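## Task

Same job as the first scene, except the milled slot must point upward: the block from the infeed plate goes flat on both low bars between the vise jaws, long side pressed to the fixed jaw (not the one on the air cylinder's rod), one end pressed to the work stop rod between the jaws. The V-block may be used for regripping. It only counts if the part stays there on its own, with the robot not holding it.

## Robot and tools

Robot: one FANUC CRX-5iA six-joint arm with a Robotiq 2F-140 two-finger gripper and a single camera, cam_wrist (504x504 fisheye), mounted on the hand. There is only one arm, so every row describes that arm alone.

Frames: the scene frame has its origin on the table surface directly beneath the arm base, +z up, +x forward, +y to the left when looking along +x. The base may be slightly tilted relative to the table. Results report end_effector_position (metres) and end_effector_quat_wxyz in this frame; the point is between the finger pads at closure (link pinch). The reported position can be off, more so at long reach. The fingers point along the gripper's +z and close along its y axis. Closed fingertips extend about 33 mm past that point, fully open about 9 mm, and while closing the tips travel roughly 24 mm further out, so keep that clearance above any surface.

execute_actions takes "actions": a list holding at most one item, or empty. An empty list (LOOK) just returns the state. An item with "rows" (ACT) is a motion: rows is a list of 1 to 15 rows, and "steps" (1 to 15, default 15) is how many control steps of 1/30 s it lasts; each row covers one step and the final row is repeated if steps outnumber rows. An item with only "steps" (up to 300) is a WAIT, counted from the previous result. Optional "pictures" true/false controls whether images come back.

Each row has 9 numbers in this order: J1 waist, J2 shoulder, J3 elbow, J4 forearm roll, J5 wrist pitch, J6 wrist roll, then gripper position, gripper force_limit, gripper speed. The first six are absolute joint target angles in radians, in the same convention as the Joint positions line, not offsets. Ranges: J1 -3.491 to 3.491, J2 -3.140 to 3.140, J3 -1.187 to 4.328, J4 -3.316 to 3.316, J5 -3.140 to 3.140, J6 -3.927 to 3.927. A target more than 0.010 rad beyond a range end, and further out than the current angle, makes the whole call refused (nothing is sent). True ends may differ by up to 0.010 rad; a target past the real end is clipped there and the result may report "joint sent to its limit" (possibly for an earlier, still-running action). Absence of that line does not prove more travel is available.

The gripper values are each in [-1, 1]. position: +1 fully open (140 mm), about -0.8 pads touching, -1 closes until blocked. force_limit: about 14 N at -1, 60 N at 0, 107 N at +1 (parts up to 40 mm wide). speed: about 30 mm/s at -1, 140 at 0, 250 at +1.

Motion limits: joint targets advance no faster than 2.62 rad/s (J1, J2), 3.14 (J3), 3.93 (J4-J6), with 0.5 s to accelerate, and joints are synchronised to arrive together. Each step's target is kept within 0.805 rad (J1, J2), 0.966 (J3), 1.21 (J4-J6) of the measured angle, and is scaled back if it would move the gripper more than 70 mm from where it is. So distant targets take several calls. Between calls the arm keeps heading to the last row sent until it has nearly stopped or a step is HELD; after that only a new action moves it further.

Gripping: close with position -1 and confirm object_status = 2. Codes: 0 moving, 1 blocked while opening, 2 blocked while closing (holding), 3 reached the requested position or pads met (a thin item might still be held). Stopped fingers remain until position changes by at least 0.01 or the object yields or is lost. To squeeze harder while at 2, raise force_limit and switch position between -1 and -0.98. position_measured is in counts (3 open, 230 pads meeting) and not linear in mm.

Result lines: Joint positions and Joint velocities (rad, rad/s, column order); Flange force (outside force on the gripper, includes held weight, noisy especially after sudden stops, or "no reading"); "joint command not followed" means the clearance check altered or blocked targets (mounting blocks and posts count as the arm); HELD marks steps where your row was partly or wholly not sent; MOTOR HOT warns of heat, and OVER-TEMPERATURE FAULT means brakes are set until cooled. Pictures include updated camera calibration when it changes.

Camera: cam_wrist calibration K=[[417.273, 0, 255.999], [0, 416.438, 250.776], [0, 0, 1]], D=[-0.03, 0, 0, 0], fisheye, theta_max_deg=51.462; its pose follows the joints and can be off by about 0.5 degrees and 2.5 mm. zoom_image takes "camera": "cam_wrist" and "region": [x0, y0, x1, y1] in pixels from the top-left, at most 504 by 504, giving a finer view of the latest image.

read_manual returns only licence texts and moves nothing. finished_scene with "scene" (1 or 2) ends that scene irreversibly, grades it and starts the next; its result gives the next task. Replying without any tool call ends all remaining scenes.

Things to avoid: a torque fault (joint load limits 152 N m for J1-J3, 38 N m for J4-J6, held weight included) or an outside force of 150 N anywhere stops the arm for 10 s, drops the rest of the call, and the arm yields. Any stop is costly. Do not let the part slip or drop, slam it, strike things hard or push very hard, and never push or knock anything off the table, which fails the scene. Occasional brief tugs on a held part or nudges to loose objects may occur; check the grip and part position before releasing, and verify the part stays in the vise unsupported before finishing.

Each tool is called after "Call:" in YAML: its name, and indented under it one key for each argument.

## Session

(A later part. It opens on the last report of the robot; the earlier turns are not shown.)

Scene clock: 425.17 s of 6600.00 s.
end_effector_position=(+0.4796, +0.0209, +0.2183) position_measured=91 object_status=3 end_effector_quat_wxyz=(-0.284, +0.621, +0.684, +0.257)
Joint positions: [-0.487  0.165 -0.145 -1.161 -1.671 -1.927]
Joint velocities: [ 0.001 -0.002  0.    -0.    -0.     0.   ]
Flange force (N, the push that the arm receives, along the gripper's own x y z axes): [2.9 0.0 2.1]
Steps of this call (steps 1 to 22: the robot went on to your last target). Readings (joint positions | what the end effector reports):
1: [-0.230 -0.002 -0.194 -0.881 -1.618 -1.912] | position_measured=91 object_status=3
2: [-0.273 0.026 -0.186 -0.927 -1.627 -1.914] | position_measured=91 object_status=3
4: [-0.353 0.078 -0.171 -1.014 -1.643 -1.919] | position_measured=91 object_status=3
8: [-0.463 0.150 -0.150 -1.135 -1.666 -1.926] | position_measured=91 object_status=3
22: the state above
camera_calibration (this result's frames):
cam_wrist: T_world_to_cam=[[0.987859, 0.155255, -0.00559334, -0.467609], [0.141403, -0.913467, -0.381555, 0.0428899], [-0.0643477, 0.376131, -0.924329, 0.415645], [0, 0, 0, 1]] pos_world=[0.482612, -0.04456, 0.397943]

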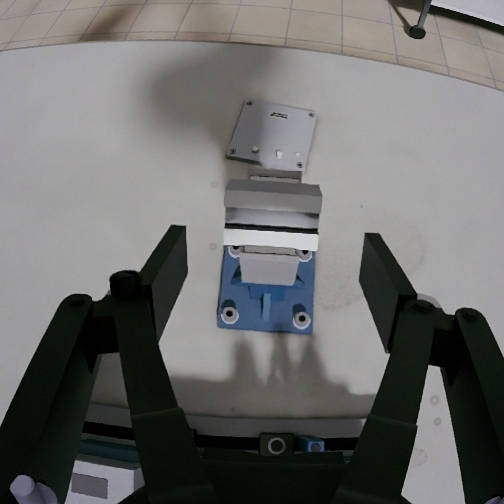

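Call:
zoom_image:
  camera: "cam_wrist"
  region: [170, 160, 380, 300]

Region (170, 160, 380, 300) of cam_wrist's 504x504 image, scaled by 2.400, with more detail than that image has.

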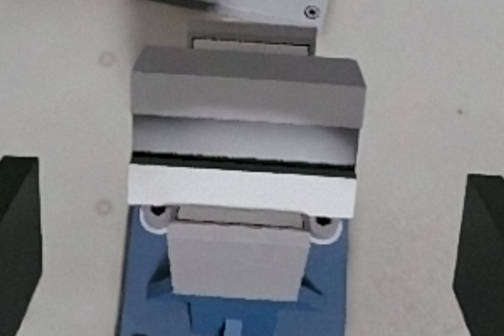

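Call:
execute_actions:
  actions:
    - {"rows": [[-0.3717,0.1642,-0.2038,-1.1991,-1.5481,-1.9156,0.12,0.5,-0.3]], "steps": 15}

Scene clock: 443.40 s of 6600.00 s.
end_effector_position=(+0.4736, +0.0620, +0.1751) position_measured=114 object_status=3 end_effector_quat_wxyz=(-0.284, +0.621, +0.684, +0.257)
Joint positions: [-0.372  0.164 -0.204 -1.199 -1.548 -1.916]
Joint velocities: [ 0.002 -0.001 -0.001  0.     0.001 -0.   ]
Flange force (N, the push that the arm receives, along the gripper's own x y z axes): [4.3 -0.8 0.2]
Steps of this call (steps 1 to 15: the robot went on to your last target; steps 16 to 90: nothing new was sent; then 14.73 s passed at rest; steps 91 to 105: all 15 steps of this action). Readings (joint positions | what the end effector reports):
91: [-0.487 0.165 -0.145 -1.161 -1.671 -1.927] | position_measured=91 object_status=0
92: [-0.483 0.165 -0.147 -1.162 -1.667 -1.927] | position_measured=94 object_status=0
94: [-0.458 0.165 -0.160 -1.171 -1.640 -1.924] | position_measured=106 object_status=0
98: [-0.381 0.165 -0.199 -1.196 -1.559 -1.917] | position_measured=114 object_status=0
105: the state above
camera_calibration (this result's frames):
cam_wrist: T_world_to_cam=[[0.987925, 0.154822, -0.00590902, -0.468252], [0.140889, -0.913577, -0.381481, 0.0650233], [-0.06446, 0.376042, -0.924358, 0.359947], [0, 0, 0, 1]] pos_world=[0.476639, -0.00345578, 0.354758]

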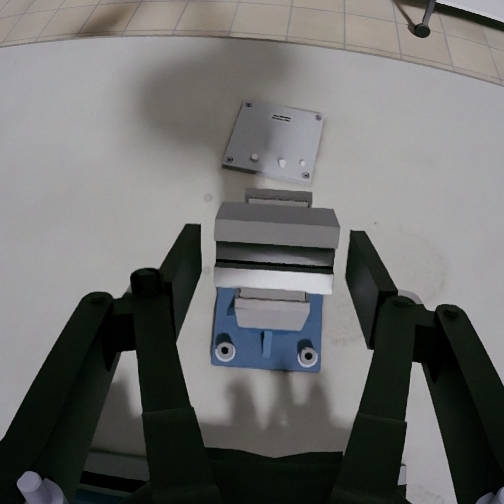

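Call:
zoom_image:
  camera: "cam_wrist"
  region: [180, 180, 370, 320]

Region (180, 180, 370, 320) of cam_wrist's 504x504 image, scaled by 2.653, with more detail than that image has; it fills the top 371 rows of this view, and the rest is white.

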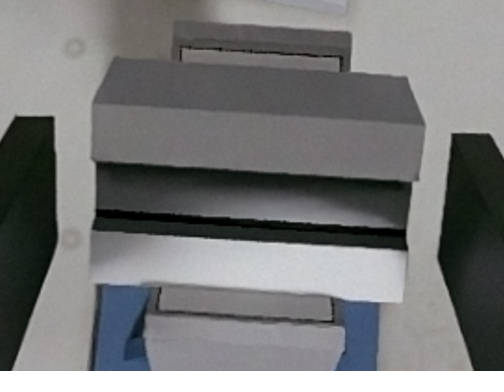

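Call:
execute_actions:
  actions:
    - {"rows": [[-0.3717,0.1642,-0.2038,-1.1991,-1.5481,-1.9156,-1,0.6,-0.4]], "steps": 15}
  pictures: false

Scene clock: 453.13 s of 6600.00 s.
end_effector_position=(+0.4737, +0.0620, +0.1752) position_measured=146 object_status=0 end_effector_quat_wxyz=(-0.284, +0.621, +0.684, +0.257)
Joint positions: [-0.372  0.164 -0.204 -1.199 -1.548 -1.916]
Joint velocities: [-0.002 -0.    -0.002  0.001 -0.001  0.   ]
Flange force (N, the push that the arm receives, along the gripper's own x y z axes): [14.2 3.3 -45.9]
Steps of this call (steps 1 to 15: the robot went on to your last target; steps 16 to 90: nothing new was sent; then 6.23 s passed at rest; steps 91 to 105: all 15 steps of this action). Readings (joint positions | what the end effector reports):
91: [-0.372 0.164 -0.204 -1.199 -1.548 -1.916] | position_measured=114 object_status=0
92: [-0.372 0.164 -0.204 -1.199 -1.548 -1.916] | position_measured=117 object_status=0
94: [-0.372 0.164 -0.204 -1.199 -1.548 -1.916] | position_measured=127 object_status=0
98: [-0.372 0.164 -0.204 -1.199 -1.548 -1.916] | position_measured=145 object_status=0
105: the state above

Call:
execute_actions:
  actions:
    - {"rows": [[-0.4215,0.086,-0.22,-1.1834,-1.6138,-1.9556,-1,0.6,-0.4]], "steps": 15}

Scene clock: 460.67 s of 6600.00 s.
end_effector_position=(+0.4738, +0.0619, +0.2148) position_measured=146 object_status=2 end_effector_quat_wxyz=(-0.283, +0.621, +0.684, +0.257)
Joint positions: [-0.421  0.086 -0.22  -1.183 -1.614 -1.956]
Joint velocities: [-0.    -0.002 -0.001  0.     0.001  0.   ]
Flange force (N, the push that the arm receives, along the gripper's own x y z axes): [2.3 -0.7 2.7]
Steps of this call (steps 1 to 15: the robot went on to your last target; steps 16 to 90: nothing new was sent; then 4.03 s passed at rest; steps 91 to 105: all 15 steps of this action). Readings (joint positions | what the end effector reports):
91: [-0.372 0.164 -0.204 -1.199 -1.548 -1.916] | position_measured=146 object_status=2
92: [-0.374 0.161 -0.205 -1.199 -1.551 -1.918] | position_measured=146 object_status=2
94: [-0.390 0.136 -0.210 -1.193 -1.572 -1.931] | position_measured=146 object_status=2
98: [-0.421 0.087 -0.220 -1.184 -1.613 -1.955] | position_measured=146 object_status=2
105: the state above
camera_calibration (this result's frames):
cam_wrist: T_world_to_cam=[[0.987993, 0.154404, -0.00545327, -0.468303], [0.140719, -0.913872, -0.380836, 0.0800091], [-0.0637863, 0.375496, -0.924626, 0.396402], [0, 0, 0, 1]] pos_world=[0.476706, -0.00342131, 0.39444]

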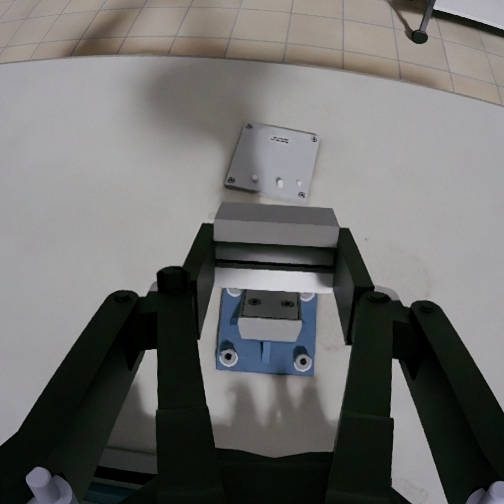

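Call:
execute_actions:
  actions:
    - {"rows": [[-0.4713,0.0078,-0.2362,-1.1677,-1.6795,-1.9956,-1,0.6,-0.4]], "steps": 9}
  pictures: false

Call:
execute_actions:
  actions:
    - {"rows": [[-0.277,-0.1583,-0.2953,-0.6973,-0.9209,-0.7441,-1,0.6,-0.4]], "steps": 15}
  pictures: false

Call:
execute_actions:
  actions:
    - {"steps": 22}

Scene clock: 476.63 s of 6600.00 s.
end_effector_position=(+0.4702, +0.0636, +0.2528) position_measured=146 object_status=2 end_effector_quat_wxyz=(-0.283, +0.622, +0.684, +0.255)
Joint positions: [-0.471  0.008 -0.236 -1.168 -1.679 -1.995]
Joint velocities: [-0.001  0.001 -0.003 -0.    -0.003 -0.004]
Flange force (N, the push that the arm receives, along the gripper's own x y z axes): [8.5 0.1 0.4]
Steps of this call (steps 1 to 15: the robot went on to your last target; steps 16 to 90: nothing new was sent; then 12.67 s passed at rest; steps 91 to 99: all 9 steps of this action). Readings (joint positions | what the end effector reports):
91: [-0.422 0.086 -0.220 -1.183 -1.614 -1.956] | position_measured=146 object_status=2
92: [-0.424 0.082 -0.221 -1.183 -1.617 -1.958] | position_measured=146 object_status=2
94: [-0.440 0.057 -0.226 -1.177 -1.639 -1.971] | position_measured=146 object_status=2
98: [-0.471 0.008 -0.236 -1.168 -1.679 -1.995] | position_measured=146 object_status=2
99: the state above

Scene clock: 477.13 s of 6600.00 s.
end_effector_position=(+0.4779, -0.0437, +0.1969) position_measured=146 object_status=2 end_effector_quat_wxyz=(-0.100, +0.299, +0.939, +0.139)
Joint positions: [-0.363 -0.085 -0.269 -0.906 -1.258 -1.303]
Joint velocities: [ 0.3   -0.257 -0.09   0.722  1.169  1.938]
Flange force (N, the push that the arm receives, along the gripper's own x y z axes): [2.4 4.3 5.2]
Steps of this call (steps 1 to 15: all 15 steps of this action). Readings (joint positions | what the end effector reports):
1: [-0.471 0.008 -0.236 -1.168 -1.679 -1.995] | position_measured=146 object_status=2
2: [-0.470 0.007 -0.237 -1.165 -1.677 -1.989] | position_measured=146 object_status=2
4: [-0.464 0.002 -0.238 -1.150 -1.652 -1.951] | position_measured=146 object_status=2
8: [-0.435 -0.023 -0.247 -1.081 -1.540 -1.771] | position_measured=146 object_status=2
15: the state above

Scene clock: 477.87 s of 6600.00 s.
end_effector_position=(+0.5327, -0.1333, +0.1993) position_measured=146 object_status=2 end_effector_quat_wxyz=(-0.000, -0.065, +0.998, +0.000)
Joint positions: [-0.277 -0.158 -0.295 -0.697 -0.921 -0.744]
Joint velocities: [-0.     0.001  0.001 -0.    -0.    -0.   ]
Flange force (N, the push that the arm receives, along the gripper's own x y z axes): [-0.3 6.1 1.7]
Steps of this call (steps 1 to 22: the robot went on to your last target). Readings (joint positions | what the end effector reports):
1: [-0.353 -0.093 -0.272 -0.881 -1.218 -1.237] | position_measured=146 object_status=2
2: [-0.343 -0.102 -0.275 -0.857 -1.179 -1.172] | position_measured=146 object_status=2
4: [-0.323 -0.119 -0.281 -0.809 -1.101 -1.043] | position_measured=146 object_status=2
8: [-0.290 -0.147 -0.291 -0.728 -0.971 -0.828] | position_measured=146 object_status=2
22: the state above
camera_calibration (this result's frames):
cam_wrist: T_world_to_cam=[[-0.167256, 0.984872, -0.045298, 0.237599], [0.907614, 0.171754, 0.383062, -0.528578], [0.385047, 0.0229564, -0.922611, 0.172679], [0, 0, 0, 1]] pos_world=[0.452996, -0.147183, 0.372557]

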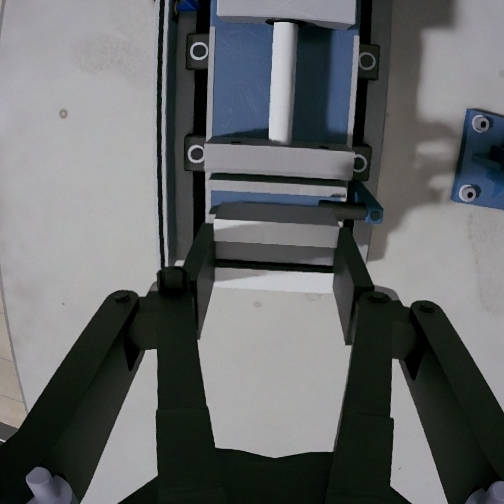

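Call:
zoom_image:
  camera: "cam_wrist"
  region: [180, 130, 400, 300]

Region (180, 130, 400, 300) of cam_wrist's 504x504 image, scaled by 2.291, with more detail than that image has; it fills the top 389 rows of this view, and the rest is white.

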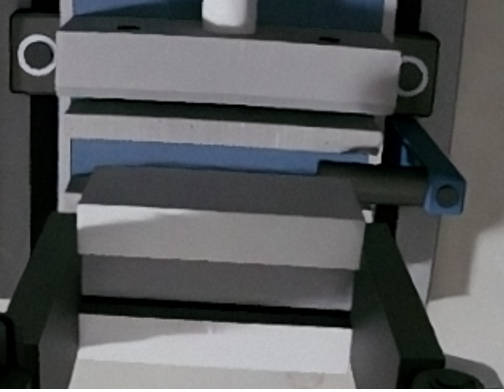

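Call:
execute_actions:
  actions:
    - {"rows": [[-0.226,-0.062,-0.2898,-0.7243,-0.8194,-0.7166,-1,0.6,-0.4]], "steps": 15}

Scene clock: 495.57 s of 6600.00 s.
end_effector_position=(+0.5333, -0.1383, +0.1494) position_measured=146 object_status=2 end_effector_quat_wxyz=(-0.000, -0.065, +0.998, +0.000)
Joint positions: [-0.226 -0.062 -0.29  -0.724 -0.819 -0.717]
Joint velocities: [ 0.    -0.001  0.     0.     0.001  0.   ]
Flange force (N, the push that the arm receives, along the gripper's own x y z axes): [-0.5 4.0 1.8]
Steps of this call (steps 1 to 15: the robot went on to your last target; steps 16 to 90: nothing new was sent; then 14.20 s passed at rest; steps 91 to 105: all 15 steps of this action). Readings (joint positions | what the end effector reports):
91: [-0.277 -0.158 -0.295 -0.697 -0.921 -0.744] | position_measured=146 object_status=2
92: [-0.275 -0.155 -0.295 -0.698 -0.916 -0.743] | position_measured=146 object_status=2
94: [-0.261 -0.130 -0.294 -0.705 -0.890 -0.736] | position_measured=146 object_status=2
98: [-0.228 -0.065 -0.290 -0.723 -0.823 -0.718] | position_measured=146 object_status=2
105: the state above
camera_calibration (this result's frames):
cam_wrist: T_world_to_cam=[[-0.167228, 0.984871, -0.0454309, 0.240358], [0.907588, 0.171778, 0.383115, -0.509173], [0.385123, 0.022835, -0.922583, 0.126453], [0, 0, 0, 1]] pos_world=[0.453614, -0.152145, 0.322655]

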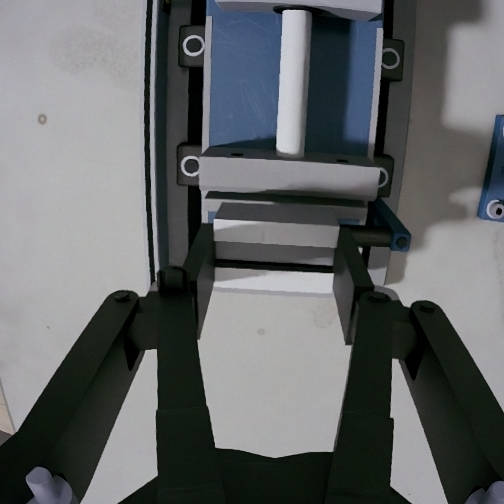

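Call:
zoom_image:
  camera: "cam_wrist"
  region: [180, 140, 420, 300]

Region (180, 140, 420, 300) of cam_wrist's 504x504 image, scaled by 2.100, with more detail than that image has.

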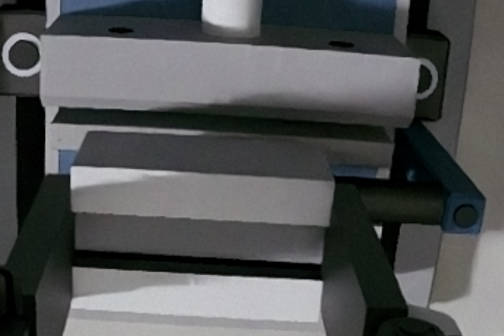

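Call:
execute_actions:
  actions:
    - {"rows": [[-0.2265,-0.0588,-0.2951,-0.73,-0.8136,-0.7079,-1,0.6,-0.4]], "steps": 12}

Scene clock: 515.70 s of 6600.00 s.
end_effector_position=(+0.5302, -0.1388, +0.1467) position_measured=146 object_status=2 end_effector_quat_wxyz=(-0.000, -0.065, +0.998, +0.000)
Joint positions: [-0.226 -0.059 -0.295 -0.73  -0.814 -0.708]
Joint velocities: [ 0.     0.001  0.001 -0.     0.001  0.   ]
Flange force (N, the push that the arm receives, along the gripper's own x y z axes): [1.6 6.7 1.1]
Steps of this call (steps 1 to 15: the robot went on to your last target; steps 16 to 90: nothing new was sent; then 16.73 s passed at rest; steps 91 to 102: all 12 steps of this action). Readings (joint positions | what the end effector reports):
91: [-0.226 -0.062 -0.290 -0.725 -0.819 -0.716] | position_measured=146 object_status=2
92: [-0.226 -0.060 -0.293 -0.727 -0.816 -0.712] | position_measured=146 object_status=2
94: [-0.226 -0.059 -0.295 -0.730 -0.814 -0.708] | position_measured=146 object_status=2
98: [-0.226 -0.059 -0.295 -0.730 -0.814 -0.708] | position_measured=146 object_status=2
102: the state above
camera_calibration (this result's frames):
cam_wrist: T_world_to_cam=[[-0.167383, 0.984862, -0.0450578, 0.240228], [0.907734, 0.171786, 0.382764, -0.505245], [0.38471, 0.0231678, -0.922747, 0.125472], [0, 0, 0, 1]] pos_world=[0.450568, -0.152704, 0.319993]

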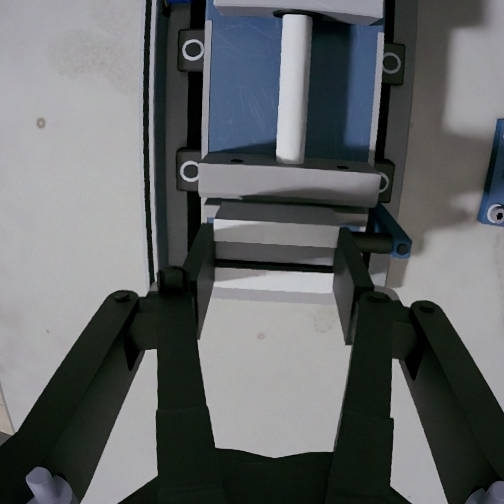

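Call:
zoom_image:
  camera: "cam_wrist"
  region: [190, 160, 390, 240]

Region (190, 160, 390, 240) of cam_wrist's 504x504 image, scaled by 2.520, with more detail than that image has; it fills the top 202 rows of this view, and the rest is white.

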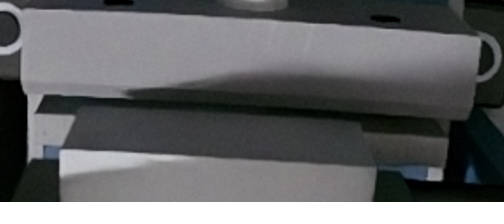

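Call:
execute_actions:
  actions:
    - {"rows": [[-0.2248,-0.0561,-0.2947,-0.7309,-0.8107,-0.7072,-1,0.6,-0.4]], "steps": 9}
  pictures: false

Scene clock: 520.13 s of 6600.00 s.
end_effector_position=(+0.5305, -0.1387, +0.1454) position_measured=146 object_status=2 end_effector_quat_wxyz=(-0.000, -0.065, +0.998, +0.000)
Joint positions: [-0.225 -0.056 -0.295 -0.731 -0.811 -0.707]
Joint velocities: [-0.001  0.002 -0.001 -0.     0.002 -0.   ]
Flange force (N, the push that the arm receives, along the gripper's own x y z axes): [0.0 5.8 0.8]
Steps of this call (steps 1 to 15: the robot went on to your last target; steps 16 to 90: nothing new was sent; then 1.13 s passed at rest; steps 91 to 99: all 9 steps of this action). Readings (joint positions | what the end effector reports):
91: [-0.226 -0.059 -0.295 -0.730 -0.814 -0.708] | position_measured=146 object_status=2
92: [-0.226 -0.058 -0.295 -0.731 -0.812 -0.707] | position_measured=146 object_status=2
94: [-0.225 -0.057 -0.295 -0.731 -0.811 -0.707] | position_measured=146 object_status=2
98: [-0.225 -0.056 -0.295 -0.731 -0.811 -0.707] | position_measured=146 object_status=2
99: the state above

Call:
execute_actions:
  actions:
    - {"rows": [[-0.2231,-0.0534,-0.2944,-0.7319,-0.8078,-0.7065,-1,0.6,-0.4]], "steps": 9}
  pictures: false

Scene clock: 522.97 s of 6600.00 s.
end_effector_position=(+0.5305, -0.1387, +0.1439) position_measured=146 object_status=2 end_effector_quat_wxyz=(-0.000, -0.065, +0.998, +0.000)
Joint positions: [-0.223 -0.053 -0.294 -0.732 -0.808 -0.707]
Joint velocities: [ 0.001 -0.001  0.001 -0.    -0.    -0.   ]
Flange force (N, the push that the arm receives, along the gripper's own x y z axes): [-1.0 4.9 0.9]
Steps of this call (steps 1 to 15: the robot went on to your last target; steps 16 to 76: nothing new was sent; steps 77 to 85: all 9 steps of this action). Readings (joint positions | what the end effector reports):
77: [-0.225 -0.056 -0.295 -0.731 -0.810 -0.707] | position_measured=146 object_status=2
78: [-0.224 -0.054 -0.295 -0.731 -0.809 -0.707] | position_measured=146 object_status=2
80: [-0.223 -0.053 -0.294 -0.732 -0.808 -0.707] | position_measured=146 object_status=2
84: [-0.223 -0.053 -0.294 -0.732 -0.808 -0.706] | position_measured=146 object_status=2
85: the state above

Call:
execute_actions:
  actions:
    - {"rows": [[-0.2214,-0.0507,-0.294,-0.7328,-0.8049,-0.7058,-1,0.6,-0.4]], "steps": 9}
  pictures: false

Scene clock: 526.07 s of 6600.00 s.
end_effector_position=(+0.5306, -0.1386, +0.1425) position_measured=146 object_status=2 end_effector_quat_wxyz=(+0.000, -0.065, +0.998, +0.000)
Joint positions: [-0.221 -0.051 -0.294 -0.733 -0.805 -0.706]
Joint velocities: [-0.001  0.002 -0.001 -0.    -0.001 -0.   ]
Flange force (N, the push that the arm receives, along the gripper's own x y z axes): [-0.3 5.5 0.8]
Steps of this call (steps 1 to 15: the robot went on to your last target; steps 16 to 84: nothing new was sent; steps 85 to 93: all 9 steps of this action). Readings (joint positions | what the end effector reports):
85: [-0.223 -0.053 -0.294 -0.732 -0.808 -0.706] | position_measured=146 object_status=2
86: [-0.222 -0.052 -0.294 -0.732 -0.806 -0.706] | position_measured=146 object_status=2
88: [-0.221 -0.051 -0.294 -0.733 -0.805 -0.706] | position_measured=146 object_status=2
92: [-0.221 -0.051 -0.294 -0.733 -0.805 -0.706] | position_measured=146 object_status=2
93: the state above

Call:
execute_actions:
  actions:
    - {"rows": [[-0.2197,-0.0479,-0.2936,-0.7338,-0.802,-0.7051,-1,0.6,-0.4]], "steps": 9}

Scene clock: 529.20 s of 6600.00 s.
end_effector_position=(+0.5307, -0.1386, +0.1409) position_measured=146 object_status=2 end_effector_quat_wxyz=(+0.000, -0.065, +0.998, +0.000)
Joint positions: [-0.22  -0.048 -0.294 -0.734 -0.802 -0.705]
Joint velocities: [ 0.001  0.    -0.003  0.001  0.001 -0.   ]
Flange force (N, the push that the arm receives, along the gripper's own x y z axes): [-0.3 4.6 0.9]
Steps of this call (steps 1 to 15: the robot went on to your last target; steps 16 to 85: nothing new was sent; steps 86 to 94: all 9 steps of this action). Readings (joint positions | what the end effector reports):
86: [-0.221 -0.050 -0.294 -0.733 -0.805 -0.706] | position_measured=146 object_status=2
87: [-0.220 -0.049 -0.294 -0.733 -0.803 -0.705] | position_measured=146 object_status=2
89: [-0.220 -0.048 -0.294 -0.734 -0.802 -0.705] | position_measured=146 object_status=2
93: [-0.220 -0.048 -0.294 -0.734 -0.802 -0.705] | position_measured=146 object_status=2
94: the state above
camera_calibration (this result's frames):
cam_wrist: T_world_to_cam=[[-0.167761, 0.984806, -0.0448766, 0.240039], [0.907381, 0.172047, 0.383484, -0.503419], [0.385379, 0.0236136, -0.922456, 0.11963], [0, 0, 0, 1]] pos_world=[0.450959, -0.152605, 0.314179]

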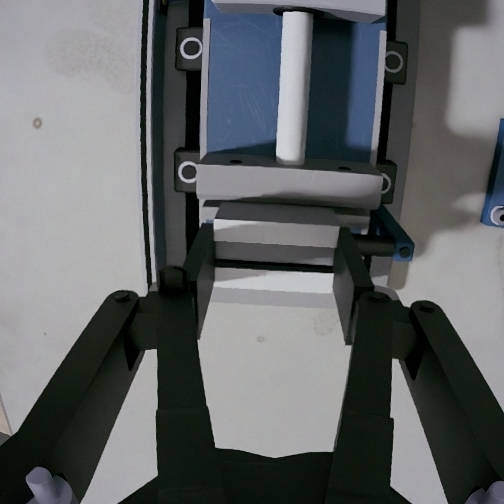

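Call:
execute_actions:
  actions:
    - {"rows": [[-0.2181,-0.0451,-0.2933,-0.7348,-0.7991,-0.7042,-1,0.6,-0.4]], "steps": 9}
  pictures: false

Scene clock: 532.37 s of 6600.00 s.
end_effector_position=(+0.5307, -0.1386, +0.1395) position_measured=146 object_status=2 end_effector_quat_wxyz=(+0.000, -0.065, +0.998, +0.000)
Joint positions: [-0.218 -0.045 -0.293 -0.735 -0.799 -0.704]
Joint velocities: [ 0.     0.001 -0.001 -0.     0.002  0.   ]
Flange force (N, the push that the arm receives, along the gripper's own x y z axes): [-0.2 5.9 0.9]
Steps of this call (steps 1 to 15: the robot went on to your last target; steps 16 to 86: nothing new was sent; steps 87 to 95: all 9 steps of this action). Readings (joint positions | what the end effector reports):
87: [-0.220 -0.048 -0.294 -0.734 -0.802 -0.705] | position_measured=146 object_status=2
88: [-0.219 -0.047 -0.293 -0.734 -0.800 -0.704] | position_measured=146 object_status=2
90: [-0.218 -0.046 -0.293 -0.735 -0.799 -0.704] | position_measured=146 object_status=2
94: [-0.218 -0.045 -0.293 -0.735 -0.799 -0.704] | position_measured=146 object_status=2
95: the state above

Call:
execute_actions:
  actions:
    - {"rows": [[-0.2165,-0.0423,-0.2929,-0.7358,-0.7962,-0.7034,-1,0.6,-0.4]], "steps": 9}
  pictures: false

Scene clock: 535.87 s of 6600.00 s.
end_effector_position=(+0.5307, -0.1386, +0.1380) position_measured=146 object_status=2 end_effector_quat_wxyz=(+0.000, -0.065, +0.998, +0.001)
Joint positions: [-0.217 -0.042 -0.293 -0.736 -0.796 -0.703]
Joint velocities: [-0.001  0.001 -0.001 -0.    -0.001  0.   ]
Flange force (N, the push that the arm receives, along the gripper's own x y z axes): [-0.5 5.9 1.3]
Steps of this call (steps 1 to 15: the robot went on to your last target; steps 16 to 90: nothing new was sent; then 0.20 s passed at rest; steps 91 to 99: all 9 steps of this action). Readings (joint positions | what the end effector reports):
91: [-0.218 -0.045 -0.293 -0.735 -0.799 -0.704] | position_measured=146 object_status=2
92: [-0.217 -0.043 -0.293 -0.735 -0.797 -0.704] | position_measured=146 object_status=2
94: [-0.217 -0.042 -0.293 -0.736 -0.796 -0.703] | position_measured=146 object_status=2
98: [-0.217 -0.042 -0.293 -0.736 -0.796 -0.703] | position_measured=146 object_status=2
99: the state above

Call:
execute_actions:
  actions:
    - {"rows": [[-0.2122,-0.0348,-0.2917,-0.7385,-0.7886,-0.7012,-1,0.6,-0.4]], "steps": 10}
  pictures: false

Scene clock: 538.63 s of 6600.00 s.
end_effector_position=(+0.5310, -0.1386, +0.1341) position_measured=146 object_status=2 end_effector_quat_wxyz=(+0.000, -0.065, +0.998, +0.001)
Joint positions: [-0.212 -0.035 -0.292 -0.739 -0.789 -0.701]
Joint velocities: [-0.002  0.001 -0.     0.    -0.     0.   ]
Flange force (N, the push that the arm receives, along the gripper's own x y z axes): [-0.6 4.8 0.8]
Steps of this call (steps 1 to 15: the robot went on to your last target; steps 16 to 73: nothing new was sent; steps 74 to 83: all 10 steps of this action). Readings (joint positions | what the end effector reports):
74: [-0.216 -0.042 -0.293 -0.736 -0.796 -0.703] | position_measured=146 object_status=2
75: [-0.215 -0.040 -0.292 -0.737 -0.793 -0.702] | position_measured=146 object_status=2
77: [-0.212 -0.035 -0.292 -0.739 -0.789 -0.701] | position_measured=146 object_status=2
81: [-0.212 -0.035 -0.292 -0.739 -0.789 -0.701] | position_measured=146 object_status=2
83: the state above

Call:
execute_actions:
  actions:
    - {"rows": [[-0.2109,-0.0325,-0.2913,-0.7393,-0.7864,-0.7005,-1,0.6,-0.4]], "steps": 9}
  pictures: false

Scene clock: 545.70 s of 6600.00 s.
end_effector_position=(+0.5310, -0.1386, +0.1329) position_measured=146 object_status=2 end_effector_quat_wxyz=(+0.000, -0.065, +0.998, +0.001)
Joint positions: [-0.211 -0.032 -0.291 -0.739 -0.786 -0.7  ]
Joint velocities: [-0.    -0.001  0.001  0.    -0.    -0.   ]
Flange force (N, the push that the arm receives, along the gripper's own x y z axes): [0.6 5.2 1.5]
Steps of this call (steps 1 to 15: the robot went on to your last target; steps 16 to 90: nothing new was sent; then 3.77 s passed at rest; steps 91 to 99: all 9 steps of this action). Readings (joint positions | what the end effector reports):
91: [-0.212 -0.035 -0.292 -0.739 -0.788 -0.701] | position_measured=146 object_status=2
92: [-0.211 -0.033 -0.292 -0.739 -0.787 -0.701] | position_measured=146 object_status=2
94: [-0.211 -0.032 -0.292 -0.739 -0.786 -0.701] | position_measured=146 object_status=2
98: [-0.211 -0.032 -0.291 -0.739 -0.786 -0.700] | position_measured=146 object_status=2
99: the state above

Call:
execute_actions:
  actions:
    - {"rows": [[-0.2098,-0.0306,-0.291,-0.74,-0.7845,-0.7,-1,0.6,-0.4]], "steps": 9}
  pictures: false

Scene clock: 548.23 s of 6600.00 s.
end_effector_position=(+0.5311, -0.1385, +0.1320) position_measured=146 object_status=2 end_effector_quat_wxyz=(+0.000, -0.065, +0.998, +0.001)
Joint positions: [-0.21  -0.031 -0.291 -0.74  -0.785 -0.7  ]
Joint velocities: [ 0.001  0.001 -0.001 -0.    -0.001  0.   ]
Flange force (N, the push that the arm receives, along the gripper's own x y z axes): [-1.1 5.5 1.6]
Steps of this call (steps 1 to 15: the robot went on to your last target; steps 16 to 67: nothing new was sent; steps 68 to 76: all 9 steps of this action). Readings (joint positions | what the end effector reports):
68: [-0.211 -0.032 -0.291 -0.739 -0.786 -0.700] | position_measured=146 object_status=2
69: [-0.210 -0.032 -0.291 -0.740 -0.785 -0.700] | position_measured=146 object_status=2
71: [-0.210 -0.031 -0.291 -0.740 -0.785 -0.700] | position_measured=146 object_status=2
75: [-0.210 -0.031 -0.291 -0.740 -0.785 -0.700] | position_measured=146 object_status=2
76: the state above

Call:
execute_actions:
  actions:
    - {"rows": [[-0.2087,-0.0287,-0.2907,-0.7407,-0.7826,-0.6994,-1,0.6,-0.4]], "steps": 9}
  pictures: false

Scene clock: 550.93 s of 6600.00 s.
end_effector_position=(+0.5311, -0.1385, +0.1309) position_measured=146 object_status=2 end_effector_quat_wxyz=(+0.000, -0.065, +0.998, +0.001)
Joint positions: [-0.209 -0.029 -0.291 -0.741 -0.783 -0.699]
Joint velocities: [ 0.    -0.     0.001  0.     0.     0.   ]
Flange force (N, the push that the arm receives, along the gripper's own x y z axes): [-0.4 6.0 1.0]
Steps of this call (steps 1 to 15: the robot went on to your last target; steps 16 to 72: nothing new was sent; steps 73 to 81: all 9 steps of this action). Readings (joint positions | what the end effector reports):
73: [-0.210 -0.030 -0.291 -0.740 -0.784 -0.700] | position_measured=146 object_status=2
74: [-0.209 -0.029 -0.291 -0.740 -0.783 -0.700] | position_measured=146 object_status=2
76: [-0.209 -0.029 -0.291 -0.741 -0.783 -0.699] | position_measured=146 object_status=2
80: [-0.209 -0.029 -0.291 -0.741 -0.783 -0.699] | position_measured=146 object_status=2
81: the state above

Call:
execute_actions:
  actions:
    - {"rows": [[-0.2078,-0.0272,-0.2905,-0.7412,-0.7811,-0.699,-1,0.6,-0.4]], "steps": 9}
  pictures: false

Scene clock: 553.43 s of 6600.00 s.
end_effector_position=(+0.5311, -0.1385, +0.1302) position_measured=146 object_status=2 end_effector_quat_wxyz=(+0.000, -0.066, +0.998, +0.001)
Joint positions: [-0.208 -0.027 -0.29  -0.741 -0.781 -0.699]
Joint velocities: [-0.001  0.001  0.001 -0.     0.001 -0.   ]
Flange force (N, the push that the arm receives, along the gripper's own x y z axes): [0.3 5.4 0.7]
Steps of this call (steps 1 to 15: the robot went on to your last target; steps 16 to 66: nothing new was sent; steps 67 to 75: all 9 steps of this action). Readings (joint positions | what the end effector reports):
67: [-0.209 -0.029 -0.291 -0.741 -0.782 -0.699] | position_measured=146 object_status=2
68: [-0.208 -0.028 -0.291 -0.741 -0.781 -0.699] | position_measured=146 object_status=2
70: [-0.208 -0.027 -0.290 -0.741 -0.781 -0.699] | position_measured=146 object_status=2
74: [-0.208 -0.027 -0.290 -0.741 -0.781 -0.699] | position_measured=146 object_status=2
75: the state above

Call:
execute_actions:
  actions:
    - {"rows": [[-0.2070,-0.0257,-0.2902,-0.7418,-0.7796,-0.6985,-1,0.6,-0.4]], "steps": 9}
  pictures: false

Scene clock: 557.20 s of 6600.00 s.
end_effector_position=(+0.5312, -0.1385, +0.1294) position_measured=146 object_status=2 end_effector_quat_wxyz=(+0.000, -0.066, +0.998, +0.001)
Joint positions: [-0.207 -0.026 -0.29  -0.742 -0.78  -0.698]
Joint velocities: [0. 0. 0. 0. 0. 0.]
Flange force (N, the push that the arm receives, along the gripper's own x y z axes): [-0.6 5.6 1.1]
Steps of this call (steps 1 to 15: the robot went on to your last target; steps 16 to 90: nothing new was sent; then 0.47 s passed at rest; steps 91 to 99: all 9 steps of this action). Readings (joint positions | what the end effector reports):
91: [-0.208 -0.027 -0.290 -0.741 -0.781 -0.699] | position_measured=146 object_status=2
92: [-0.207 -0.026 -0.290 -0.741 -0.780 -0.699] | position_measured=146 object_status=2
94: [-0.207 -0.026 -0.290 -0.742 -0.780 -0.699] | position_measured=146 object_status=2
98: [-0.207 -0.026 -0.290 -0.742 -0.780 -0.698] | position_measured=146 object_status=2
99: the state above

Call:
execute_actions:
  actions:
    - {"rows": [[-0.2062,-0.0244,-0.29,-0.7423,-0.7783,-0.6981,-1,0.6,-0.4]], "steps": 9}
  pictures: false

Scene clock: 559.37 s of 6600.00 s.
end_effector_position=(+0.5312, -0.1384, +0.1287) position_measured=146 object_status=2 end_effector_quat_wxyz=(+0.000, -0.066, +0.998, +0.001)
Joint positions: [-0.206 -0.024 -0.29  -0.742 -0.778 -0.698]
Joint velocities: [-0.001  0.002  0.001 -0.     0.002 -0.   ]
Flange force (N, the push that the arm receives, along the gripper's own x y z axes): [-0.2 4.6 1.0]
Steps of this call (steps 1 to 15: the robot went on to your last target; steps 16 to 56: nothing new was sent; steps 57 to 65: all 9 steps of this action). Readings (joint positions | what the end effector reports):
57: [-0.207 -0.026 -0.290 -0.742 -0.779 -0.698] | position_measured=146 object_status=2
58: [-0.206 -0.025 -0.290 -0.742 -0.779 -0.698] | position_measured=146 object_status=2
60: [-0.206 -0.025 -0.290 -0.742 -0.778 -0.698] | position_measured=146 object_status=2
64: [-0.206 -0.024 -0.290 -0.742 -0.778 -0.698] | position_measured=146 object_status=2
65: the state above

Call:
execute_actions:
  actions:
    - {"rows": [[-0.2055,-0.0231,-0.2898,-0.7428,-0.777,-0.6977,-1,0.6,-0.4]], "steps": 9}
  pictures: false

Scene clock: 561.97 s of 6600.00 s.
end_effector_position=(+0.5312, -0.1384, +0.1280) position_measured=146 object_status=2 end_effector_quat_wxyz=(+0.000, -0.066, +0.998, +0.001)
Joint positions: [-0.206 -0.023 -0.29  -0.743 -0.777 -0.698]
Joint velocities: [-0.     0.001  0.001 -0.001 -0.001 -0.   ]
Flange force (N, the push that the arm receives, along the gripper's own x y z axes): [0.0 6.3 0.9]
Steps of this call (steps 1 to 15: the robot went on to your last target; steps 16 to 69: nothing new was sent; steps 70 to 78: all 9 steps of this action). Readings (joint positions | what the end effector reports):
70: [-0.206 -0.024 -0.290 -0.742 -0.778 -0.698] | position_measured=146 object_status=2
71: [-0.206 -0.023 -0.290 -0.742 -0.777 -0.698] | position_measured=146 object_status=2
73: [-0.206 -0.023 -0.290 -0.743 -0.777 -0.698] | position_measured=146 object_status=2
77: [-0.206 -0.023 -0.290 -0.743 -0.777 -0.698] | position_measured=146 object_status=2
78: the state above

Call:
execute_actions:
  actions:
    - {"rows": [[-0.2047,-0.0218,-0.2896,-0.7433,-0.7757,-0.6973,-1,0.6,-0.4]], "steps": 9}
  pictures: false

Scene clock: 563.70 s of 6600.00 s.
end_effector_position=(+0.5312, -0.1384, +0.1273) position_measured=146 object_status=2 end_effector_quat_wxyz=(+0.000, -0.066, +0.998, +0.001)
Joint positions: [-0.205 -0.022 -0.29  -0.743 -0.776 -0.697]
Joint velocities: [ 0.    -0.002  0.     0.     0.001  0.   ]
Flange force (N, the push that the arm receives, along the gripper's own x y z axes): [-0.4 4.7 1.0]
Steps of this call (steps 1 to 15: the robot went on to your last target; steps 16 to 43: nothing new was sent; steps 44 to 52: all 9 steps of this action). Readings (joint positions | what the end effector reports):
44: [-0.205 -0.023 -0.290 -0.743 -0.777 -0.698] | position_measured=146 object_status=2
45: [-0.205 -0.022 -0.290 -0.743 -0.776 -0.697] | position_measured=146 object_status=2
47: [-0.205 -0.022 -0.290 -0.743 -0.776 -0.697] | position_measured=146 object_status=2
51: [-0.205 -0.022 -0.290 -0.743 -0.776 -0.697] | position_measured=146 object_status=2
52: the state above

Call:
execute_actions:
  actions:
    - {"rows": [[-0.204,-0.0205,-0.2894,-0.7438,-0.7744,-0.6969,-1,0.6,-0.4]], "steps": 9}
  pictures: false

Scene clock: 566.00 s of 6600.00 s.
end_effector_position=(+0.5312, -0.1384, +0.1267) position_measured=146 object_status=2 end_effector_quat_wxyz=(+0.001, -0.066, +0.998, +0.001)
Joint positions: [-0.204 -0.02  -0.289 -0.744 -0.774 -0.697]
Joint velocities: [-0.     0.001  0.     0.     0.002  0.001]
Flange force (N, the push that the arm receives, along the gripper's own x y z axes): [-0.4 5.3 0.3]
Steps of this call (steps 1 to 15: the robot went on to your last target; steps 16 to 60: nothing new was sent; steps 61 to 69: all 9 steps of this action). Readings (joint positions | what the end effector reports):
61: [-0.205 -0.022 -0.290 -0.743 -0.776 -0.697] | position_measured=146 object_status=2
62: [-0.204 -0.021 -0.289 -0.743 -0.775 -0.697] | position_measured=146 object_status=2
64: [-0.204 -0.020 -0.289 -0.744 -0.774 -0.697] | position_measured=146 object_status=2
68: [-0.204 -0.020 -0.289 -0.744 -0.774 -0.697] | position_measured=146 object_status=2
69: the state above

Call:
execute_actions:
  actions:
    - {"rows": [[-0.2033,-0.0193,-0.2892,-0.7442,-0.7733,-0.6966,-1,0.6,-0.4]], "steps": 9}
  pictures: false

Scene clock: 570.40 s of 6600.00 s.
end_effector_position=(+0.5312, -0.1383, +0.1261) position_measured=146 object_status=2 end_effector_quat_wxyz=(+0.001, -0.066, +0.998, +0.001)
Joint positions: [-0.203 -0.019 -0.289 -0.744 -0.773 -0.697]
Joint velocities: [0.001 0.    0.001 0.    0.    0.001]
Flange force (N, the push that the arm receives, along the gripper's own x y z axes): [-0.4 5.8 1.3]
Steps of this call (steps 1 to 15: the robot went on to your last target; steps 16 to 90: nothing new was sent; then 1.10 s passed at rest; steps 91 to 99: all 9 steps of this action). Readings (joint positions | what the end effector reports):
91: [-0.204 -0.020 -0.289 -0.744 -0.774 -0.697] | position_measured=146 object_status=2
92: [-0.203 -0.020 -0.289 -0.744 -0.774 -0.697] | position_measured=146 object_status=2
94: [-0.203 -0.019 -0.289 -0.744 -0.773 -0.697] | position_measured=146 object_status=2
98: [-0.203 -0.019 -0.289 -0.744 -0.773 -0.697] | position_measured=146 object_status=2
99: the state above

Call:
execute_actions:
  actions:
    - {"rows": [[-0.2026,-0.018,-0.2889,-0.7447,-0.772,-0.6962,-1,0.6,-0.4]], "steps": 9}
  pictures: false

Scene clock: 572.63 s of 6600.00 s.
end_effector_position=(+0.5314, -0.1383, +0.1255) position_measured=146 object_status=2 end_effector_quat_wxyz=(+0.001, -0.066, +0.998, +0.001)
Joint positions: [-0.203 -0.018 -0.289 -0.745 -0.772 -0.696]
Joint velocities: [-0.001 -0.001 -0.    -0.001  0.     0.   ]
Flange force (N, the push that the arm receives, along the gripper's own x y z axes): [1.7 11.6 -35.6]
Steps of this call (steps 1 to 15: the robot went on to your last target; steps 16 to 58: nothing new was sent; steps 59 to 67: all 9 steps of this action). Readings (joint positions | what the end effector reports):
59: [-0.203 -0.019 -0.289 -0.744 -0.773 -0.697] | position_measured=146 object_status=2
60: [-0.203 -0.018 -0.289 -0.744 -0.772 -0.696] | position_measured=146 object_status=2
62: [-0.203 -0.018 -0.289 -0.744 -0.772 -0.696] | position_measured=146 object_status=2
66: [-0.203 -0.018 -0.289 -0.745 -0.772 -0.696] | position_measured=146 object_status=2
67: the state above

Call:
execute_actions:
  actions:
    - {"rows": [[-0.2033,-0.0193,-0.2892,-0.7442,-0.7733,-0.6966,-1,0.6,-0.4]], "steps": 9}

Scene clock: 575.93 s of 6600.00 s.
end_effector_position=(+0.5311, -0.1384, +0.1259) position_measured=146 object_status=2 end_effector_quat_wxyz=(+0.000, -0.066, +0.998, +0.001)
Joint positions: [-0.203 -0.019 -0.289 -0.744 -0.773 -0.697]
Joint velocities: [-0.002 -0.002  0.001  0.001 -0.004  0.   ]
Flange force (N, the push that the arm receives, along the gripper's own x y z axes): [-3.0 7.5 -1.5]
Steps of this call (steps 1 to 15: the robot went on to your last target; steps 16 to 90: nothing new was sent; steps 91 to 99: all 9 steps of this action). Readings (joint positions | what the end effector reports):
91: [-0.203 -0.018 -0.289 -0.745 -0.772 -0.696] | position_measured=146 object_status=2
92: [-0.203 -0.018 -0.289 -0.745 -0.772 -0.696] | position_measured=146 object_status=2
94: [-0.203 -0.018 -0.289 -0.745 -0.772 -0.696] | position_measured=146 object_status=2
98: [-0.203 -0.019 -0.289 -0.744 -0.773 -0.697] | position_measured=146 object_status=2
99: the state above
camera_calibration (this result's frames):
cam_wrist: T_world_to_cam=[[-0.168377, 0.984725, -0.0443301, 0.239498], [0.906995, 0.172383, 0.384245, -0.497881], [0.386018, 0.0244908, -0.922166, 0.105303], [0, 0, 0, 1]] pos_world=[0.451252, -0.152592, 0.299032]

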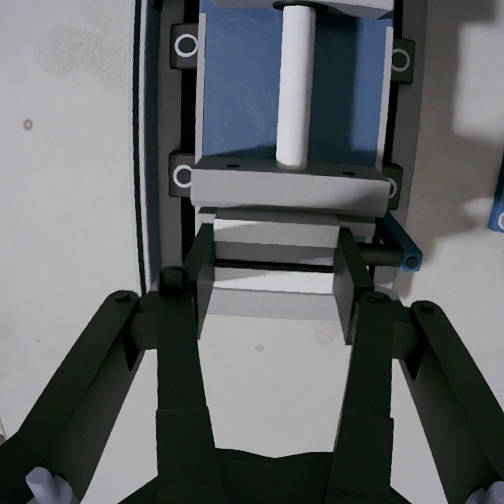

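Call:
execute_actions:
  actions:
    - {"rows": [[-0.2016,-0.0187,-0.2863,-0.7421,-0.7738,-0.7004,-1,0.6,-0.4]], "steps": 10}
  pictures: false

Scene clock: 579.37 s of 6600.00 s.
end_effector_position=(+0.5329, -0.1380, +0.1262) position_measured=146 object_status=2 end_effector_quat_wxyz=(+0.001, -0.066, +0.998, +0.001)
Joint positions: [-0.202 -0.019 -0.286 -0.742 -0.774 -0.7  ]
Joint velocities: [-0.     0.002  0.001  0.     0.    -0.   ]
Flange force (N, the push that the arm receives, along the gripper's own x y z axes): [0.2 5.1 0.5]
Steps of this call (steps 1 to 15: the robot went on to your last target; steps 16 to 90: nothing new was sent; then 0.10 s passed at rest; steps 91 to 100: all 10 steps of this action). Readings (joint positions | what the end effector reports):
91: [-0.203 -0.019 -0.289 -0.744 -0.773 -0.697] | position_measured=146 object_status=2
92: [-0.202 -0.019 -0.287 -0.743 -0.774 -0.699] | position_measured=146 object_status=2
94: [-0.202 -0.019 -0.286 -0.742 -0.774 -0.700] | position_measured=146 object_status=2
98: [-0.202 -0.019 -0.286 -0.742 -0.774 -0.700] | position_measured=146 object_status=2
100: the state above

Call:
execute_actions:
  actions:
    - {"rows": [[-0.1935,-0.0244,-0.2895,-0.7376,-0.77,-0.7104,-1,0.6,-0.4]], "steps": 12}
  pictures: false

Scene clock: 583.63 s of 6600.00 s.
end_effector_position=(+0.5336, -0.1348, +0.1262) position_measured=146 object_status=2 end_effector_quat_wxyz=(+0.001, -0.066, +0.998, +0.001)
Joint positions: [-0.193 -0.024 -0.29  -0.738 -0.77  -0.71 ]
Joint velocities: [-0.    -0.    -0.     0.001 -0.001 -0.   ]
Flange force (N, the push that the arm receives, along the gripper's own x y z axes): [-0.4 4.7 0.8]
Steps of this call (steps 1 to 15: the robot went on to your last target; steps 16 to 90: nothing new was sent; then 0.87 s passed at rest; steps 91 to 102: all 12 steps of this action). Readings (joint positions | what the end effector reports):
91: [-0.201 -0.019 -0.286 -0.742 -0.774 -0.701] | position_measured=146 object_status=2
92: [-0.198 -0.020 -0.288 -0.740 -0.773 -0.705] | position_measured=146 object_status=2
94: [-0.194 -0.024 -0.289 -0.738 -0.771 -0.710] | position_measured=146 object_status=2
98: [-0.193 -0.024 -0.289 -0.738 -0.770 -0.710] | position_measured=146 object_status=2
102: the state above

Call:
execute_actions:
  actions:
    - {"rows": [[-0.1888,-0.027,-0.2899,-0.7345,-0.7683,-0.7169,-1,0.6,-0.4]], "steps": 11}
  pictures: false

Scene clock: 587.10 s of 6600.00 s.
end_effector_position=(+0.5347, -0.1331, +0.1264) position_measured=146 object_status=2 end_effector_quat_wxyz=(+0.001, -0.066, +0.998, +0.001)
Joint positions: [-0.189 -0.027 -0.29  -0.734 -0.768 -0.717]
Joint velocities: [ 0.     0.002  0.001 -0.     0.001  0.   ]
Flange force (N, the push that the arm receives, along the gripper's own x y z axes): [0.8 5.7 -0.3]
Steps of this call (steps 1 to 15: the robot went on to your last target; steps 16 to 90: nothing new was sent; then 0.10 s passed at rest; steps 91 to 101: all 11 steps of this action). Readings (joint positions | what the end effector reports):
91: [-0.193 -0.025 -0.290 -0.737 -0.770 -0.711] | position_measured=146 object_status=2
92: [-0.191 -0.026 -0.290 -0.736 -0.769 -0.714] | position_measured=146 object_status=2
94: [-0.189 -0.027 -0.290 -0.735 -0.768 -0.717] | position_measured=146 object_status=2
98: [-0.189 -0.027 -0.290 -0.734 -0.768 -0.717] | position_measured=146 object_status=2
101: the state above

Call:
execute_actions:
  actions:
    - {"rows": [[-0.1847,-0.029,-0.2898,-0.7317,-0.767,-0.7227,-1,0.6,-0.4]], "steps": 11}
  pictures: false

Scene clock: 596.83 s of 6600.00 s.
end_effector_position=(+0.5357, -0.1316, +0.1264) position_measured=146 object_status=2 end_effector_quat_wxyz=(+0.001, -0.066, +0.998, +0.001)
Joint positions: [-0.185 -0.029 -0.29  -0.732 -0.767 -0.723]
Joint velocities: [ 0.002  0.    -0.001  0.    -0.001  0.   ]
Flange force (N, the push that the arm receives, along the gripper's own x y z axes): [4.9 -2.5 4.0]
Steps of this call (steps 1 to 15: the robot went on to your last target; steps 16 to 90: nothing new was sent; then 6.37 s passed at rest; steps 91 to 101: all 11 steps of this action). Readings (joint positions | what the end effector reports):
91: [-0.189 -0.027 -0.290 -0.734 -0.768 -0.717] | position_measured=146 object_status=2
92: [-0.186 -0.028 -0.290 -0.733 -0.767 -0.721] | position_measured=146 object_status=2
94: [-0.185 -0.029 -0.290 -0.732 -0.767 -0.723] | position_measured=146 object_status=2
98: [-0.185 -0.029 -0.290 -0.732 -0.767 -0.723] | position_measured=146 object_status=2
101: the state above

Call:
execute_actions:
  actions:
    - {"rows": [[-0.1836,-0.0286,-0.2878,-0.7303,-0.7673,-0.7252,-1,0.6,-0.4]], "steps": 11}
  pictures: false

Scene clock: 599.43 s of 6600.00 s.
end_effector_position=(+0.5369, -0.1313, +0.1266) position_measured=146 object_status=2 end_effector_quat_wxyz=(+0.002, -0.066, +0.998, +0.001)
Joint positions: [-0.184 -0.029 -0.288 -0.73  -0.768 -0.725]
Joint velocities: [-0.    -0.    -0.001  0.     0.001 -0.   ]
Flange force (N, the push that the arm receives, along the gripper's own x y z axes): [28.1 -8.5 1.2]
Steps of this call (steps 1 to 15: the robot went on to your last target; steps 16 to 67: nothing new was sent; steps 68 to 78: all 11 steps of this action). Readings (joint positions | what the end effector reports):
68: [-0.185 -0.029 -0.290 -0.732 -0.767 -0.723] | position_measured=146 object_status=2
69: [-0.184 -0.029 -0.288 -0.731 -0.767 -0.725] | position_measured=146 object_status=2
71: [-0.184 -0.029 -0.288 -0.730 -0.768 -0.725] | position_measured=146 object_status=2
75: [-0.184 -0.029 -0.288 -0.730 -0.768 -0.725] | position_measured=146 object_status=2
78: the state above

Call:
execute_actions:
  actions:
    - {"rows": [[-0.1821,-0.0283,-0.2893,-0.7309,-0.765,-0.7249,-1,0.6,-0.4]], "steps": 11}
  pictures: false

Scene clock: 603.73 s of 6600.00 s.
end_effector_position=(+0.5365, -0.1310, +0.1258) position_measured=146 object_status=2 end_effector_quat_wxyz=(+0.002, -0.066, +0.998, +0.001)
Joint positions: [-0.182 -0.028 -0.289 -0.731 -0.765 -0.725]
Joint velocities: [-0.001  0.001  0.     0.    -0.     0.001]
Flange force (N, the push that the arm receives, along the gripper's own x y z axes): [22.3 -11.3 -28.9]
Steps of this call (steps 1 to 15: the robot went on to your last target; steps 16 to 90: nothing new was sent; then 0.93 s passed at rest; steps 91 to 101: all 11 steps of this action). Readings (joint positions | what the end effector reports):
91: [-0.183 -0.029 -0.288 -0.730 -0.767 -0.725] | position_measured=146 object_status=2
92: [-0.183 -0.029 -0.289 -0.731 -0.765 -0.725] | position_measured=146 object_status=2
94: [-0.182 -0.028 -0.289 -0.731 -0.765 -0.725] | position_measured=146 object_status=2
98: [-0.182 -0.028 -0.289 -0.731 -0.765 -0.725] | position_measured=146 object_status=2
101: the state above

Call:
execute_actions:
  actions:
    - {"rows": [[-0.1826,-0.0288,-0.2898,-0.7311,-0.7653,-0.7245,-1,0.6,-0.4],[-0.1826,-0.0288,-0.2898,-0.7311,-0.7653,-0.7245,-1,0.6,-0.4],[-0.1826,-0.0288,-0.2898,-0.7311,-0.7653,-0.7245,-1,0.6,-0.4],[-0.1826,-0.0288,-0.2898,-0.7311,-0.7653,-0.7245,-1,0.6,-0.4],[-0.1826,-0.0288,-0.2898,-0.7311,-0.7653,-0.7245,0.05,0.6,-0.7]], "steps": 15}

Scene clock: 610.37 s of 6600.00 s.
end_effector_position=(+0.5360, -0.1309, +0.1259) position_measured=123 object_status=0 end_effector_quat_wxyz=(+0.001, -0.066, +0.998, +0.001)
Joint positions: [-0.183 -0.029 -0.29  -0.731 -0.766 -0.724]
Joint velocities: [-0.     0.     0.001  0.    -0.001  0.001]
Flange force (N, the push that the arm receives, along the gripper's own x y z axes): [-0.7 5.6 -1.2]
Steps of this call (steps 1 to 15: the robot went on to your last target; steps 16 to 90: nothing new was sent; then 3.13 s passed at rest; steps 91 to 105: all 15 steps of this action). Readings (joint positions | what the end effector reports):
91: [-0.182 -0.028 -0.289 -0.731 -0.765 -0.725] | position_measured=146 object_status=2
92: [-0.182 -0.028 -0.290 -0.731 -0.765 -0.725] | position_measured=146 object_status=2
94: [-0.182 -0.028 -0.290 -0.731 -0.765 -0.725] | position_measured=146 object_status=2
98: [-0.183 -0.028 -0.290 -0.732 -0.766 -0.724] | position_measured=137 object_status=0
105: the state above
camera_calibration (this result's frames):
cam_wrist: T_world_to_cam=[[-0.168441, 0.984754, -0.0434404, 0.232784], [0.906191, 0.172043, 0.38629, -0.503572], [0.387874, 0.0257018, -0.921354, 0.102318], [0, 0, 0, 1]] pos_world=[0.455856, -0.145228, 0.298908]

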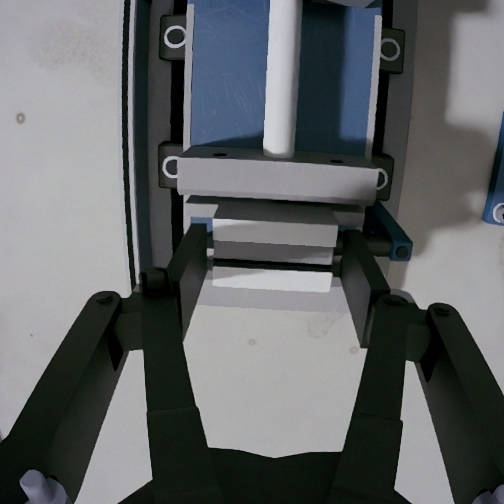

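Call:
execute_actions:
  actions:
    - {"rows": [[-0.2274,-0.102,-0.2986,-0.7071,-0.8441,-0.7425,0.05,0.6,-0.7]], "steps": 15}

Scene clock: 613.80 s of 6600.00 s.
end_effector_position=(+0.5340, -0.1317, +0.1649) position_measured=123 object_status=3 end_effector_quat_wxyz=(-0.000, -0.065, +0.998, +0.000)
Joint positions: [-0.227 -0.102 -0.299 -0.707 -0.844 -0.742]
Joint velocities: [-0.001 -0.001  0.001 -0.    -0.    -0.   ]
Flange force (N, the push that the arm receives, along the gripper's own x y z axes): [-0.3 5.1 -0.8]
Steps of this call (steps 1 to 15: the robot went on to your last target; steps 16 to 88: nothing new was sent; steps 89 to 103: all 15 steps of this action). Readings (joint positions | what the end effector reports):
89: [-0.183 -0.029 -0.290 -0.731 -0.765 -0.725] | position_measured=123 object_status=3
90: [-0.185 -0.033 -0.290 -0.730 -0.769 -0.726] | position_measured=123 object_status=3
92: [-0.201 -0.058 -0.293 -0.721 -0.796 -0.732] | position_measured=123 object_status=3
96: [-0.227 -0.102 -0.298 -0.707 -0.843 -0.742] | position_measured=123 object_status=3
103: the state above
camera_calibration (this result's frames):
cam_wrist: T_world_to_cam=[[-0.167028, 0.984933, -0.0448101, 0.234495], [0.907584, 0.17135, 0.383314, -0.516972], [0.385217, 0.0233554, -0.92253, 0.140403], [0, 0, 0, 1]] pos_world=[0.454277, -0.145658, 0.338196]

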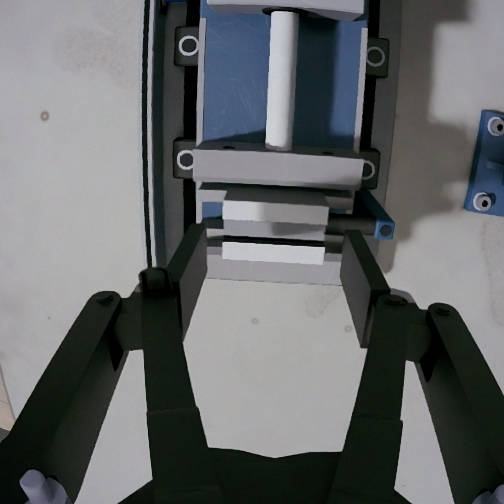

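Call:
zoom_image:
  camera: "cam_wrist"
  region: [190, 165, 400, 295]

Region (190, 165, 400, 295) of cam_wrist's 504x504 image, scaled by 2.400, with more detail than that image has; it fills the top 312 rows of this view, and the rest is white.

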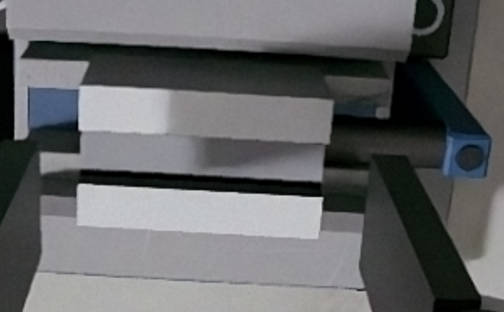

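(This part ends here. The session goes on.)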